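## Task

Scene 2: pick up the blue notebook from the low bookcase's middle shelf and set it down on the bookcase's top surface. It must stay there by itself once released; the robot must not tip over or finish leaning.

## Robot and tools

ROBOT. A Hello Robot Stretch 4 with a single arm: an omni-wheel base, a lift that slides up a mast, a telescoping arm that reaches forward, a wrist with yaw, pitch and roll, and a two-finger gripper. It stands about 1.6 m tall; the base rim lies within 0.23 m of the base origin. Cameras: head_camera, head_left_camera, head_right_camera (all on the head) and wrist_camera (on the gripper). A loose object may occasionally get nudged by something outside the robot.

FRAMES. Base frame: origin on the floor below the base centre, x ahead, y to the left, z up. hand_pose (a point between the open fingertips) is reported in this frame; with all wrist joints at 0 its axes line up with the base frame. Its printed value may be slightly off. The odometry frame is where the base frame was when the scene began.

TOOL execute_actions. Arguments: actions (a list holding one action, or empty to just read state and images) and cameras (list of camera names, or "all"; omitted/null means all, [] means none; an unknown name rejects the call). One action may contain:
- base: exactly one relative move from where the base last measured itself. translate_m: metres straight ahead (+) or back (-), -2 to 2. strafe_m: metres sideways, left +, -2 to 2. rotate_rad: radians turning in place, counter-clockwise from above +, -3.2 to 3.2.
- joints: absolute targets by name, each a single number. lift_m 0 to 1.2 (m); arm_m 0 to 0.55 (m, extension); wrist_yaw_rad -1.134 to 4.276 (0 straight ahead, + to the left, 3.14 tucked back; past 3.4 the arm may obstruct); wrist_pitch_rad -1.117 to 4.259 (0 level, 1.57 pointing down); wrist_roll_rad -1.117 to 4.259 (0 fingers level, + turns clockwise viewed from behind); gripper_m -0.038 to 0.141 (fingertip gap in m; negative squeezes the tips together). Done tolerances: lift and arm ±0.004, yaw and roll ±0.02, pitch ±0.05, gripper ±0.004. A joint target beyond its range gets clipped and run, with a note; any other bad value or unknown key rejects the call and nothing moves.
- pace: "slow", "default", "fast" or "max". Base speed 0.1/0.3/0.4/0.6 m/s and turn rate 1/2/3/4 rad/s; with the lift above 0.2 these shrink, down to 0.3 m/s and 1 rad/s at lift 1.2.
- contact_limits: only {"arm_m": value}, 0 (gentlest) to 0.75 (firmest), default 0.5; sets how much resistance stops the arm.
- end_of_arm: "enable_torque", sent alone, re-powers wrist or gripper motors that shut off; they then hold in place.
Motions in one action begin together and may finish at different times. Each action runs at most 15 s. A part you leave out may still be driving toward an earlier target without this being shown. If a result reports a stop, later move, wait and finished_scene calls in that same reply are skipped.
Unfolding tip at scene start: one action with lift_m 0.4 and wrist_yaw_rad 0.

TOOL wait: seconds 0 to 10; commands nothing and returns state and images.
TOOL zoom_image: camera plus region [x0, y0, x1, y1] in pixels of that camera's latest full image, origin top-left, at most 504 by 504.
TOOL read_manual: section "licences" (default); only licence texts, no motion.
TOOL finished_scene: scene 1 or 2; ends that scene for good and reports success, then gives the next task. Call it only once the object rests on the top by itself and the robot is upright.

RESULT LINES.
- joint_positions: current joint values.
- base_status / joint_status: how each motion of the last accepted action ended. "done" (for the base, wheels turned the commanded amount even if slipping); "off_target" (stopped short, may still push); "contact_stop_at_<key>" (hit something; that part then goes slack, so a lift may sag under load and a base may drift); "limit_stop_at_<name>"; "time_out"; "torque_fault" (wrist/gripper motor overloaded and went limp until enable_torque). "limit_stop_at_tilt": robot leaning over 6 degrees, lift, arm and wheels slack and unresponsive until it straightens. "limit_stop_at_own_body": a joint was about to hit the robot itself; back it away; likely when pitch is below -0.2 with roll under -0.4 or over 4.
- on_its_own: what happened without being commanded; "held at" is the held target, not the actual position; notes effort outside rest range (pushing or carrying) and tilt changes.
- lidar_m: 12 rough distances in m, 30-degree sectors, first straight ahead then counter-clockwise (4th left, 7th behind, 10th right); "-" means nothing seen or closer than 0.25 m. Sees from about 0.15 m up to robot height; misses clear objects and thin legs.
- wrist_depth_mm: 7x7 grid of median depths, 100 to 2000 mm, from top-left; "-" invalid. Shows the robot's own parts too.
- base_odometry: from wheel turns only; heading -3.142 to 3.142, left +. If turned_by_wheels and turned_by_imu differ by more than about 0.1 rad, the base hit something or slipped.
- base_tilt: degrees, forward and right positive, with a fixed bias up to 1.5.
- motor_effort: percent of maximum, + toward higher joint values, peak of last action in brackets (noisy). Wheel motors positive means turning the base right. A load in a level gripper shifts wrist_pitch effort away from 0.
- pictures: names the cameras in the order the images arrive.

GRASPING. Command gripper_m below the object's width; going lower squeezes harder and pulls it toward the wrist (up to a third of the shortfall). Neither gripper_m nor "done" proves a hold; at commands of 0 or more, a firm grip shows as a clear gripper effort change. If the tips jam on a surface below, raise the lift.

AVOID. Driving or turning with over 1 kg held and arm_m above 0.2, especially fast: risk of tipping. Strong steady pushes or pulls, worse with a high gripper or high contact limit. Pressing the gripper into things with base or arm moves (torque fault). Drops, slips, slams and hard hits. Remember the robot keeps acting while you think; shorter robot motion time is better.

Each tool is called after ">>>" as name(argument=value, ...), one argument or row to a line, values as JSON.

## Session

>>> execute_actions(
  actions=[],
)

Scene clock: 0.00 s.
base_odometry: x=+0.000 y=+0.000 heading=+0.000 (m, m, rad; odometry frame)
turned_by_wheels: +0.000 (rad since the last result)
turned_by_imu: +0.000 (rad since the last result)
base_tilt: forward=-1.1 right=+0.6 (deg)
lidar_m: 0.65 0.68 1.17 2.83 2.97 3.27 3.21 1.26 0.89 0.86 0.95 0.67
base_status: not commanded
joint_positions: lift_m=+0.269 arm_m=-0.001 wrist_yaw_rad=+3.048 wrist_pitch_rad=-0.008 wrist_roll_rad=-0.010 gripper_m=+0.057
joint_status: not commanded
motor_effort: lift_m=+20 arm_m=+0 wrist_yaw_rad=+0 wrist_pitch_rad=-6 wrist_roll_rad=+0 gripper_m=-5 wheel_0=+0 wheel_1=+0 wheel_2=+0 (%)
hand_pose: x=-0.1089 y=+0.1139 z=+0.4492 quat_wxyz=(+0.047, +0.004, -0.005, +0.999) (m; base frame)
wrist_depth_mm: - 136 - - - - - / - 131 - - - - - / 107 139 236 - - - - / 139 166 - - - - - / 1499 - - - 1756 - 1983 / 1336 1397 1182 1308 1182 1160 1205 / 976 960 991 - 976 891 891
pictures: head_camera, head_left_camera, head_right_camera, wrist_camera
Images, in order (width x height): head_camera 420x560, head_left_camera 420x672, head_right_camera 420x672, wrist_camera 616x392.

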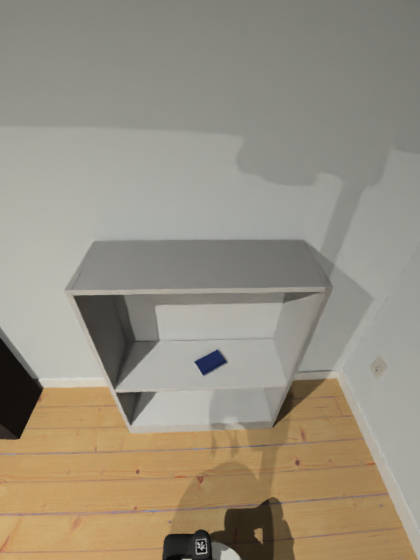

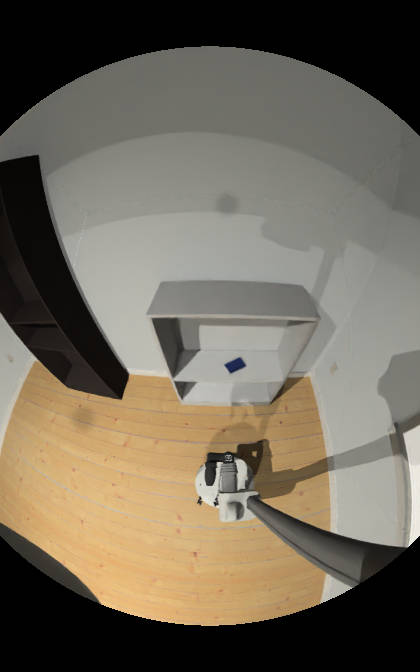

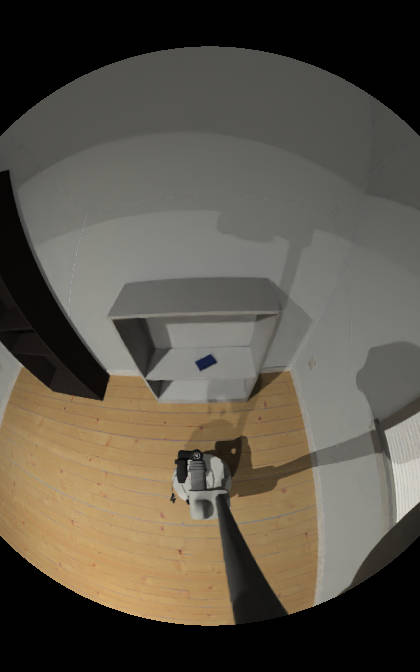

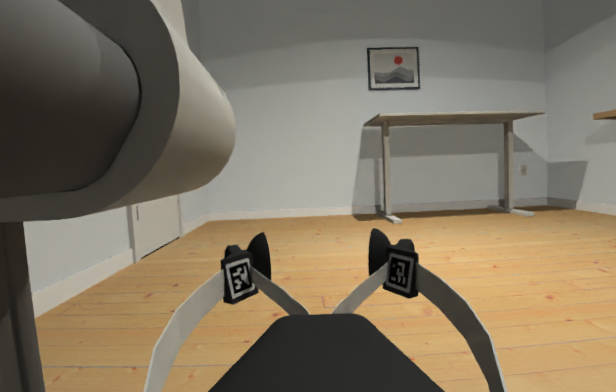

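>>> execute_actions(
  actions=[
    {"joints":{"lift_m":0.62,"wrist_yaw_rad":-1.05,"wrist_pitch_rad":0.7,"gripper_m":0.14},"base":{"strafe_m":0.16},"pace":"fast"},
  ],
  cameras=[],
)

>>> execute_actions(
  actions=[
    {"joints":{"arm_m":0.42},"base":{"translate_m":0.15}},
  ],
  cameras=["head_camera","wrist_camera","head_right_camera"],
)

Scene clock: 17.43 s.
base_odometry: x=+0.000 y=+0.160 heading=+0.000 (m, m, rad; odometry frame)
turned_by_wheels: +0.000 (rad since the last result)
turned_by_imu: +0.002 (rad since the last result)
base_tilt: forward=-1.0 right=+0.6 (deg)
lidar_m: 0.65 0.70 1.03 2.66 2.78 3.27 3.62 1.45 1.07 1.02 1.13 0.67
base_status: done
joint_positions: lift_m=+0.620 arm_m=-0.001 wrist_yaw_rad=-1.049 wrist_pitch_rad=+0.701 wrist_roll_rad=-0.010 gripper_m=+0.140
joint_status: all done
motor_effort: lift_m=+22(23) arm_m=-1(1) wrist_yaw_rad=-2(12) wrist_pitch_rad=-4(5) wrist_roll_rad=-1(1) gripper_m=+0(5) wheel_0=+0(10) wheel_1=+0(10) wheel_2=+0(1) (%)
hand_pose: x=+0.2042 y=-0.2346 z=+0.6118 quat_wxyz=(+0.814, +0.168, +0.300, -0.469) (m; base frame)
wrist_depth_mm: 676 723 1078 1138 1008 878 798 / 676 683 1182 1308 1118 960 854 / 559 904 917 1336 1229 1060 946 / 778 946 991 1138 1138 1078 1025 / 842 891 960 991 991 904 931 / 768 778 854 166 842 842 842 / 699 768 809 - 788 759 768
pictures: none
No camera images: the call's "cameras" was empty. Leave "cameras" out to get every camera's image.

Scene clock: 19.77 s.
base_odometry: x=+0.150 y=+0.160 heading=+0.000 (m, m, rad; odometry frame)
turned_by_wheels: +0.000 (rad since the last result)
turned_by_imu: +0.001 (rad since the last result)
base_tilt: forward=-1.1 right=+0.6 (deg)
lidar_m: 0.50 0.53 0.95 2.64 2.79 3.42 3.67 1.48 1.07 1.04 0.70 0.52
base_status: done
joint_positions: lift_m=+0.620 arm_m=+0.419 wrist_yaw_rad=-1.050 wrist_pitch_rad=+0.701 wrist_roll_rad=-0.010 gripper_m=+0.140
joint_status: all done
motor_effort: lift_m=+22(22) arm_m=+6(8) wrist_yaw_rad=-1(3) wrist_pitch_rad=-4(4) wrist_roll_rad=-1(0) gripper_m=+0(0) wheel_0=+0(5) wheel_1=+0(4) wheel_2=+1(9) (%)
hand_pose: x=+0.6236 y=-0.2347 z=+0.6118 quat_wxyz=(+0.813, +0.168, +0.300, -0.469) (m; base frame)
wrist_depth_mm: 191 229 296 399 473 410 370 / 202 242 317 445 517 445 421 / 211 259 342 488 512 484 946 / 222 277 375 445 433 433 1025 / 236 287 379 382 379 370 946 / 253 303 330 166 325 338 831 / 266 303 309 - 304 741 759
pictures: head_camera, head_right_camera, wrist_camera
Images, in order (width x height): head_camera 420x560, head_right_camera 420x672, wrist_camera 616x392.

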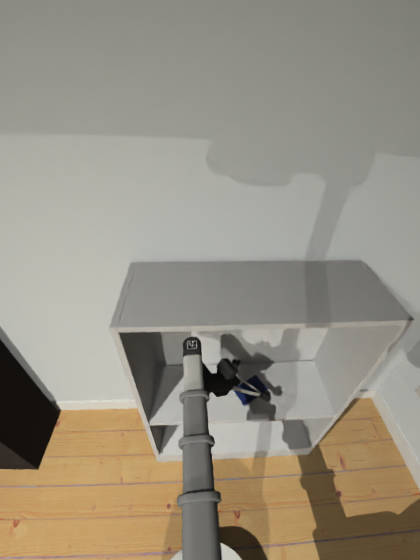

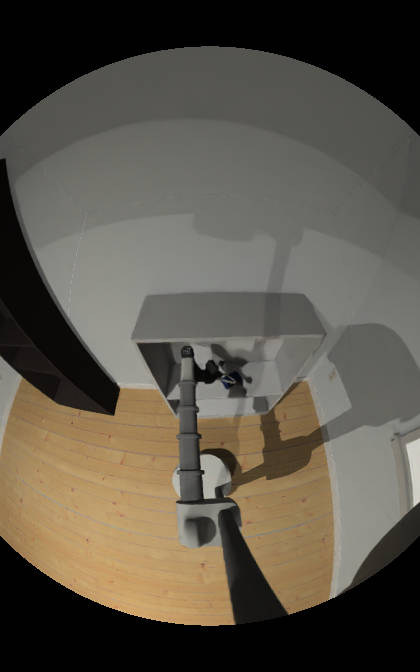

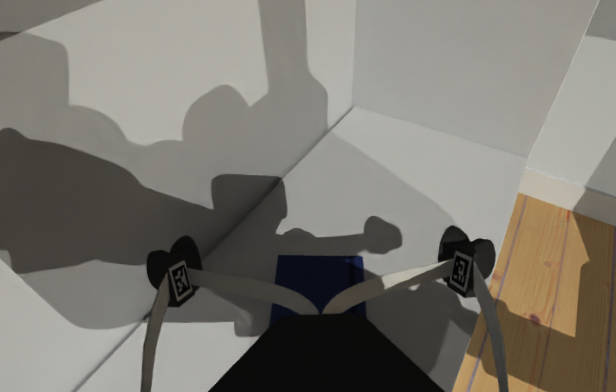

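>>> execute_actions(
  actions=[
    {"joints":{"lift_m":0.54}},
  ],
  cameras=["wrist_camera"],
)

Scene clock: 24.20 s.
base_odometry: x=+0.150 y=+0.160 heading=+0.000 (m, m, rad; odometry frame)
turned_by_wheels: +0.000 (rad since the last result)
turned_by_imu: +0.001 (rad since the last result)
base_tilt: forward=-1.1 right=+0.6 (deg)
lidar_m: 0.49 0.54 0.95 2.64 2.79 3.40 3.67 1.45 1.07 1.04 0.69 0.52
base_status: not commanded
joint_positions: lift_m=+0.540 arm_m=+0.419 wrist_yaw_rad=-1.050 wrist_pitch_rad=+0.701 wrist_roll_rad=-0.010 gripper_m=+0.140
joint_status: all done
motor_effort: lift_m=+17(21) arm_m=+7(7) wrist_yaw_rad=-1(1) wrist_pitch_rad=-4(4) wrist_roll_rad=+0(0) gripper_m=-1(2) wheel_0=+0(0) wheel_1=+0(1) wheel_2=+1(1) (%)
hand_pose: x=+0.6236 y=-0.2347 z=+0.5323 quat_wxyz=(+0.813, +0.168, +0.300, -0.469) (m; base frame)
wrist_depth_mm: 191 230 297 397 473 410 373 / 202 243 317 433 466 439 421 / 211 259 343 387 382 375 917 / 221 278 330 329 322 319 976 / 236 279 286 270 276 262 842 / 247 250 242 166 239 244 741 / 229 227 227 - 225 229 676
pictures: wrist_camera
Images, in order (width x height): wrist_camera 616x392.

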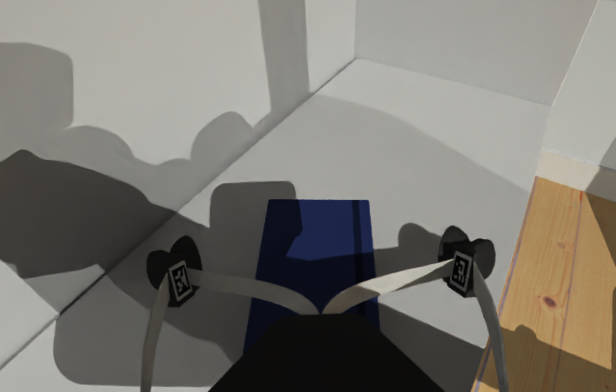

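>>> execute_actions(
  actions=[
    {"joints":{"lift_m":0.526},"pace":"slow"},
  ],
  cameras=[],
)

>>> execute_actions(
  actions=[
    {"joints":{"gripper_m":0.04}},
  ],
  cameras=["wrist_camera"],
)

>>> execute_actions(
  actions=[
    {"joints":{"lift_m":0.57}},
  ],
  cameras=["wrist_camera"],
)

Scene clock: 30.87 s.
base_odometry: x=+0.150 y=+0.160 heading=+0.000 (m, m, rad; odometry frame)
turned_by_wheels: +0.000 (rad since the last result)
turned_by_imu: +0.001 (rad since the last result)
base_tilt: forward=-1.1 right=+0.6 (deg)
lidar_m: 0.48 0.54 0.96 2.64 2.80 3.40 3.67 1.46 1.05 1.02 0.70 0.51
base_status: not commanded
joint_positions: lift_m=+0.526 arm_m=+0.419 wrist_yaw_rad=-1.050 wrist_pitch_rad=+0.701 wrist_roll_rad=-0.010 gripper_m=+0.140
joint_status: all done
motor_effort: lift_m=+16(16) arm_m=+6(7) wrist_yaw_rad=-2(2) wrist_pitch_rad=-4(4) wrist_roll_rad=+0(0) gripper_m=+0(0) wheel_0=+0(0) wheel_1=+0(1) wheel_2=+1(1) (%)
hand_pose: x=+0.6236 y=-0.2347 z=+0.5183 quat_wxyz=(+0.813, +0.168, +0.300, -0.469) (m; base frame)
wrist_depth_mm: 191 229 297 397 473 410 373 / 201 243 317 418 436 424 407 / 211 262 343 364 355 353 917 / 222 278 312 291 303 300 960 / 236 270 263 253 258 244 831 / 239 234 228 166 224 229 732 / 216 213 214 - 211 212 661
pictures: none
No camera images: the call's "cameras" was empty. Leave "cameras" out to get every camera's image.

Scene clock: 32.87 s.
base_odometry: x=+0.150 y=+0.160 heading=+0.000 (m, m, rad; odometry frame)
turned_by_wheels: +0.000 (rad since the last result)
turned_by_imu: +0.001 (rad since the last result)
base_tilt: forward=-1.0 right=+0.6 (deg)
lidar_m: 0.50 0.53 0.95 2.65 2.80 3.41 3.67 1.47 1.08 1.04 0.70 0.51
base_status: not commanded
joint_positions: lift_m=+0.526 arm_m=+0.419 wrist_yaw_rad=-1.050 wrist_pitch_rad=+0.702 wrist_roll_rad=-0.010 gripper_m=+0.041
joint_status: all done
motor_effort: lift_m=+16(16) arm_m=+7(7) wrist_yaw_rad=-1(2) wrist_pitch_rad=-5(5) wrist_roll_rad=+0(0) gripper_m=-24(25) wheel_0=+0(0) wheel_1=+1(0) wheel_2=+1(1) (%)
hand_pose: x=+0.6235 y=-0.2346 z=+0.5182 quat_wxyz=(+0.813, +0.168, +0.300, -0.469) (m; base frame)
wrist_depth_mm: 191 230 297 397 473 410 370 / 202 244 315 421 433 424 404 / 211 259 342 362 355 351 931 / 222 278 310 290 303 297 946 / 236 268 263 252 243 262 831 / 238 239 223 222 221 219 732 / 214 213 216 - 211 210 668
pictures: wrist_camera
Images, in order (width x height): wrist_camera 616x392.

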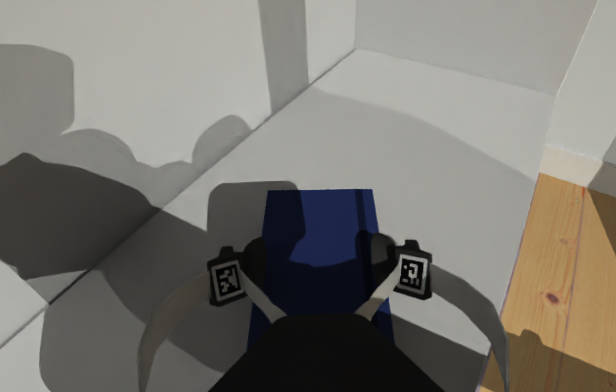

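Scene clock: 33.90 s.
base_odometry: x=+0.150 y=+0.160 heading=+0.000 (m, m, rad; odometry frame)
turned_by_wheels: +0.000 (rad since the last result)
turned_by_imu: +0.000 (rad since the last result)
base_tilt: forward=-1.0 right=+0.6 (deg)
lidar_m: 0.49 0.54 0.94 2.64 2.78 3.40 3.65 1.49 1.07 1.03 0.72 0.51
base_status: not commanded
joint_positions: lift_m=+0.570 arm_m=+0.419 wrist_yaw_rad=-1.050 wrist_pitch_rad=+0.702 wrist_roll_rad=-0.010 gripper_m=+0.041
joint_status: all done
motor_effort: lift_m=+23(24) arm_m=+6(6) wrist_yaw_rad=-2(1) wrist_pitch_rad=-6(6) wrist_roll_rad=+0(0) gripper_m=-24(23) wheel_0=+0(0) wheel_1=+0(0) wheel_2=+1(2) (%)
hand_pose: x=+0.6235 y=-0.2346 z=+0.5617 quat_wxyz=(+0.813, +0.168, +0.300, -0.469) (m; base frame)
wrist_depth_mm: 191 229 297 399 469 410 370 / 202 245 317 442 500 445 421 / 212 259 342 427 430 424 946 / 222 279 355 291 362 359 1008 / 236 300 317 252 244 320 878 / 254 281 224 223 231 264 788 / 254 254 258 - 254 257 715
pictures: wrist_camera
Images, in order (width x height): wrist_camera 616x392.

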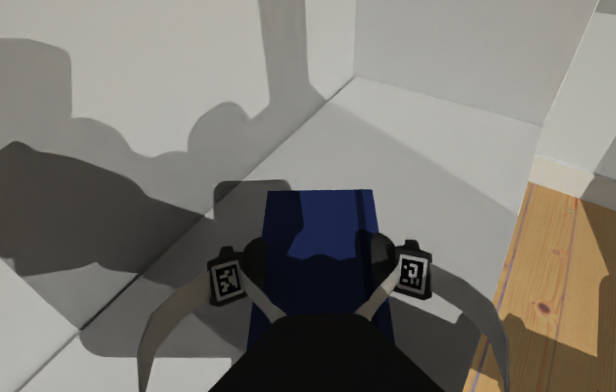

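>>> execute_actions(
  actions=[
    {"joints":{"arm_m":0.12}},
  ],
  cameras=[],
)

>>> execute_actions(
  actions=[
    {"joints":{"lift_m":1.17}},
  ],
  cameras=["wrist_camera","head_right_camera"],
)

Scene clock: 39.07 s.
base_odometry: x=+0.150 y=+0.160 heading=+0.000 (m, m, rad; odometry frame)
turned_by_wheels: +0.000 (rad since the last result)
turned_by_imu: +0.002 (rad since the last result)
base_tilt: forward=-1.0 right=+0.7 (deg)
lidar_m: 0.49 0.52 0.96 2.65 2.81 3.43 3.66 1.49 1.06 1.03 0.70 0.51
base_status: not commanded
joint_positions: lift_m=+0.570 arm_m=+0.121 wrist_yaw_rad=-1.050 wrist_pitch_rad=+0.702 wrist_roll_rad=-0.010 gripper_m=+0.041
joint_status: all done
motor_effort: lift_m=+23(23) arm_m=-7(7) wrist_yaw_rad=-1(1) wrist_pitch_rad=-6(6) wrist_roll_rad=+0(0) gripper_m=-24(23) wheel_0=+0(0) wheel_1=+0(0) wheel_2=+1(1) (%)
hand_pose: x=+0.3258 y=-0.2346 z=+0.5616 quat_wxyz=(+0.813, +0.168, +0.300, -0.469) (m; base frame)
wrist_depth_mm: 442 535 609 530 1025 878 798 / 473 539 544 559 1118 960 866 / 459 455 455 691 1160 1078 960 / 387 382 866 293 1042 1025 991 / 332 351 788 253 243 891 878 / 300 676 223 222 232 750 768 / 615 640 647 - 732 707 707
pictures: none
No camera images: the call's "cameras" was empty. Leave "cameras" out to get every camera's image.

Scene clock: 42.33 s.
base_odometry: x=+0.150 y=+0.160 heading=+0.000 (m, m, rad; odometry frame)
turned_by_wheels: +0.000 (rad since the last result)
turned_by_imu: +0.001 (rad since the last result)
base_tilt: forward=-1.1 right=+0.6 (deg)
lidar_m: 0.51 0.54 0.96 2.64 2.76 3.41 3.67 1.50 1.07 1.03 0.69 0.53
base_status: not commanded
joint_positions: lift_m=+1.170 arm_m=+0.121 wrist_yaw_rad=-1.050 wrist_pitch_rad=+0.702 wrist_roll_rad=-0.010 gripper_m=+0.041
joint_status: all done
motor_effort: lift_m=+23(24) arm_m=-7(7) wrist_yaw_rad=-1(1) wrist_pitch_rad=-6(6) wrist_roll_rad=+0(0) gripper_m=-23(24) wheel_0=+0(0) wheel_1=+0(0) wheel_2=+1(1) (%)
hand_pose: x=+0.3258 y=-0.2346 z=+1.1616 quat_wxyz=(+0.813, +0.168, +0.300, -0.469) (m; base frame)
wrist_depth_mm: 473 569 732 1008 1025 878 788 / 500 585 597 603 1118 960 854 / 492 500 488 676 1255 1060 946 / 424 418 442 291 1430 1205 1042 / 362 370 820 252 243 1366 1160 / 317 699 223 222 230 1366 1336 / 462 750 866 - 1336 1281 1308
pictures: head_right_camera, wrist_camera
Images, in order (width x height): head_right_camera 420x672, wrist_camera 616x392.

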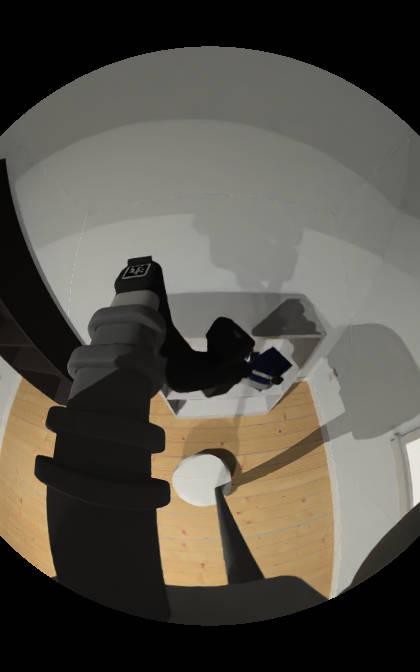

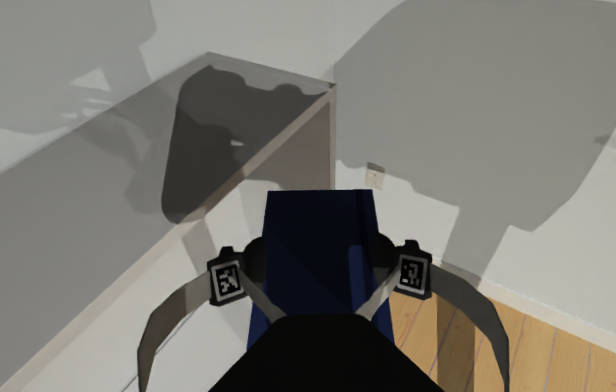

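>>> execute_actions(
  actions=[
    {"joints":{"arm_m":0.42,"lift_m":1.135}},
  ],
  cameras=["wrist_camera"],
)

Scene clock: 48.00 s.
base_odometry: x=+0.150 y=+0.160 heading=+0.000 (m, m, rad; odometry frame)
turned_by_wheels: +0.000 (rad since the last result)
turned_by_imu: +0.002 (rad since the last result)
base_tilt: forward=-1.0 right=+0.6 (deg)
lidar_m: 0.50 0.54 0.96 2.65 2.79 3.42 3.65 1.49 1.08 1.04 0.70 0.52
base_status: not commanded
joint_positions: lift_m=+1.135 arm_m=+0.419 wrist_yaw_rad=-1.050 wrist_pitch_rad=+0.702 wrist_roll_rad=-0.010 gripper_m=+0.041
joint_status: all done
motor_effort: lift_m=+17(22) arm_m=+7(7) wrist_yaw_rad=-1(1) wrist_pitch_rad=-6(6) wrist_roll_rad=-1(0) gripper_m=-24(25) wheel_0=+0(0) wheel_1=+1(0) wheel_2=+1(1) (%)
hand_pose: x=+0.6235 y=-0.2345 z=+1.1271 quat_wxyz=(+0.813, +0.168, +0.300, -0.469) (m; base frame)
wrist_depth_mm: 218 264 340 459 723 891 820 / 230 278 359 492 504 946 878 / 241 297 392 415 413 404 931 / 252 317 359 293 345 345 1060 / 270 310 303 252 243 306 1160 / 276 277 224 222 231 253 1308 / 248 245 249 - 243 248 1229
pictures: wrist_camera
Images, in order (width x height): wrist_camera 616x392.

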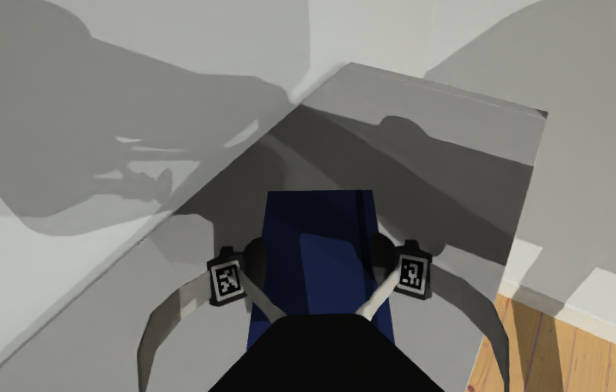

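>>> execute_actions(
  actions=[
    {"joints":{"lift_m":1.103},"pace":"slow"},
  ],
  cameras=[],
)

>>> execute_actions(
  actions=[
    {"joints":{"gripper_m":0.13}},
  ],
  cameras=[],
)

>>> execute_actions(
  actions=[
    {"joints":{"lift_m":1.16},"pace":"fast"},
  ],
  cameras=["head_right_camera","wrist_camera"],
)

Scene clock: 53.57 s.
base_odometry: x=+0.150 y=+0.160 heading=+0.000 (m, m, rad; odometry frame)
turned_by_wheels: +0.000 (rad since the last result)
turned_by_imu: +0.001 (rad since the last result)
base_tilt: forward=-1.0 right=+0.6 (deg)
lidar_m: 0.49 0.53 0.96 2.64 2.79 3.41 3.67 1.48 1.08 1.03 0.71 0.52
base_status: not commanded
joint_positions: lift_m=+1.103 arm_m=+0.419 wrist_yaw_rad=-1.050 wrist_pitch_rad=+0.702 wrist_roll_rad=-0.010 gripper_m=+0.041
joint_status: all done
motor_effort: lift_m=+17(17) arm_m=+6(6) wrist_yaw_rad=-1(1) wrist_pitch_rad=-6(6) wrist_roll_rad=-1(1) gripper_m=-22(24) wheel_0=+0(0) wheel_1=+0(0) wheel_2=+0(1) (%)
hand_pose: x=+0.6235 y=-0.2345 z=+1.0951 quat_wxyz=(+0.813, +0.168, +0.300, -0.469) (m; base frame)
wrist_depth_mm: 219 262 340 459 715 891 809 / 230 278 364 442 439 433 854 / 241 297 364 364 357 351 917 / 253 306 312 291 303 300 1060 / 266 273 265 253 243 262 1182 / 242 241 223 222 221 221 1281 / 216 213 216 - 211 211 1229
pictures: none
No camera images: the call's "cameras" was empty. Leave "cameras" out to get every camera's image.

Scene clock: 55.40 s.
base_odometry: x=+0.150 y=+0.160 heading=+0.000 (m, m, rad; odometry frame)
turned_by_wheels: +0.000 (rad since the last result)
turned_by_imu: +0.001 (rad since the last result)
base_tilt: forward=-1.0 right=+0.6 (deg)
lidar_m: 0.50 0.54 0.94 2.65 2.79 3.41 3.66 1.49 1.07 1.04 0.70 0.52
base_status: not commanded
joint_positions: lift_m=+1.103 arm_m=+0.419 wrist_yaw_rad=-1.050 wrist_pitch_rad=+0.702 wrist_roll_rad=-0.010 gripper_m=+0.130
joint_status: all done
motor_effort: lift_m=+17(17) arm_m=+7(6) wrist_yaw_rad=-1(1) wrist_pitch_rad=-6(6) wrist_roll_rad=+0(0) gripper_m=-1(23) wheel_0=+0(0) wheel_1=+1(0) wheel_2=+1(1) (%)
hand_pose: x=+0.6235 y=-0.2345 z=+1.0951 quat_wxyz=(+0.813, +0.168, +0.300, -0.469) (m; base frame)
wrist_depth_mm: 218 264 340 452 723 904 809 / 230 279 362 442 439 430 854 / 241 297 362 366 359 353 917 / 253 306 314 293 303 298 1042 / 265 276 264 254 258 248 1160 / 241 235 228 160 222 229 1308 / 216 213 217 - 212 211 1205
pictures: none
No camera images: the call's "cameras" was empty. Leave "cameras" out to get every camera's image.

Scene clock: 56.37 s.
base_odometry: x=+0.150 y=+0.160 heading=+0.000 (m, m, rad; odometry frame)
turned_by_wheels: +0.000 (rad since the last result)
turned_by_imu: +0.000 (rad since the last result)
base_tilt: forward=-1.0 right=+0.6 (deg)
lidar_m: 0.50 0.53 0.95 2.65 2.80 3.42 3.66 1.47 1.07 1.04 0.70 0.52
base_status: not commanded
joint_positions: lift_m=+1.160 arm_m=+0.419 wrist_yaw_rad=-1.050 wrist_pitch_rad=+0.702 wrist_roll_rad=-0.010 gripper_m=+0.130
joint_status: all done
motor_effort: lift_m=+22(22) arm_m=+6(6) wrist_yaw_rad=-1(1) wrist_pitch_rad=-5(6) wrist_roll_rad=+0(1) gripper_m=-1(1) wheel_0=+0(0) wheel_1=+1(1) wheel_2=+1(1) (%)
hand_pose: x=+0.6235 y=-0.2346 z=+1.1517 quat_wxyz=(+0.813, +0.168, +0.300, -0.469) (m; base frame)
wrist_depth_mm: 219 263 340 455 723 904 820 / 229 279 359 512 691 976 866 / 240 297 394 462 452 449 931 / 252 319 387 389 382 382 1042 / 268 327 334 325 330 320 1160 / 290 297 291 161 286 293 1308 / 276 268 274 - 267 741 1255
pictures: head_right_camera, wrist_camera
Images, in order (width x height): head_right_camera 420x672, wrist_camera 616x392.

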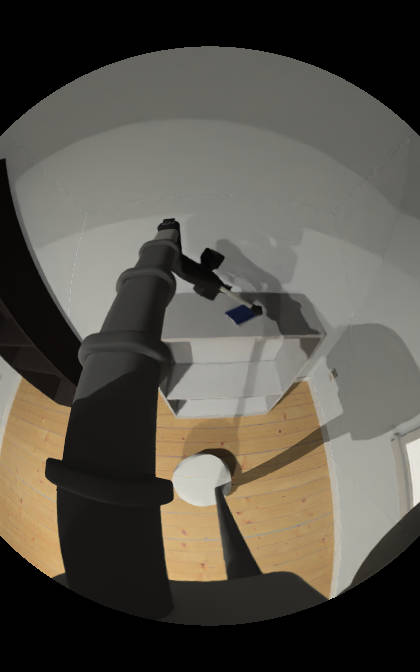

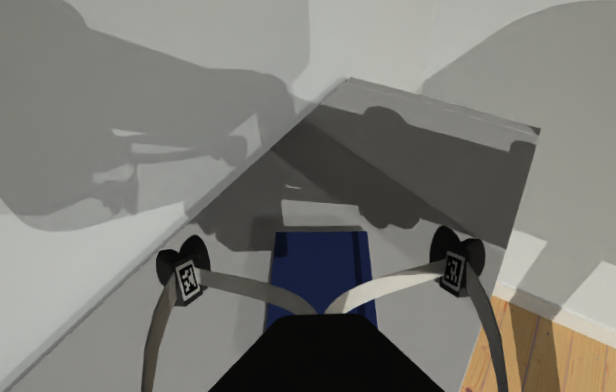

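>>> finished_scene(
  scene=2,
)

The scene is finished: the task was done.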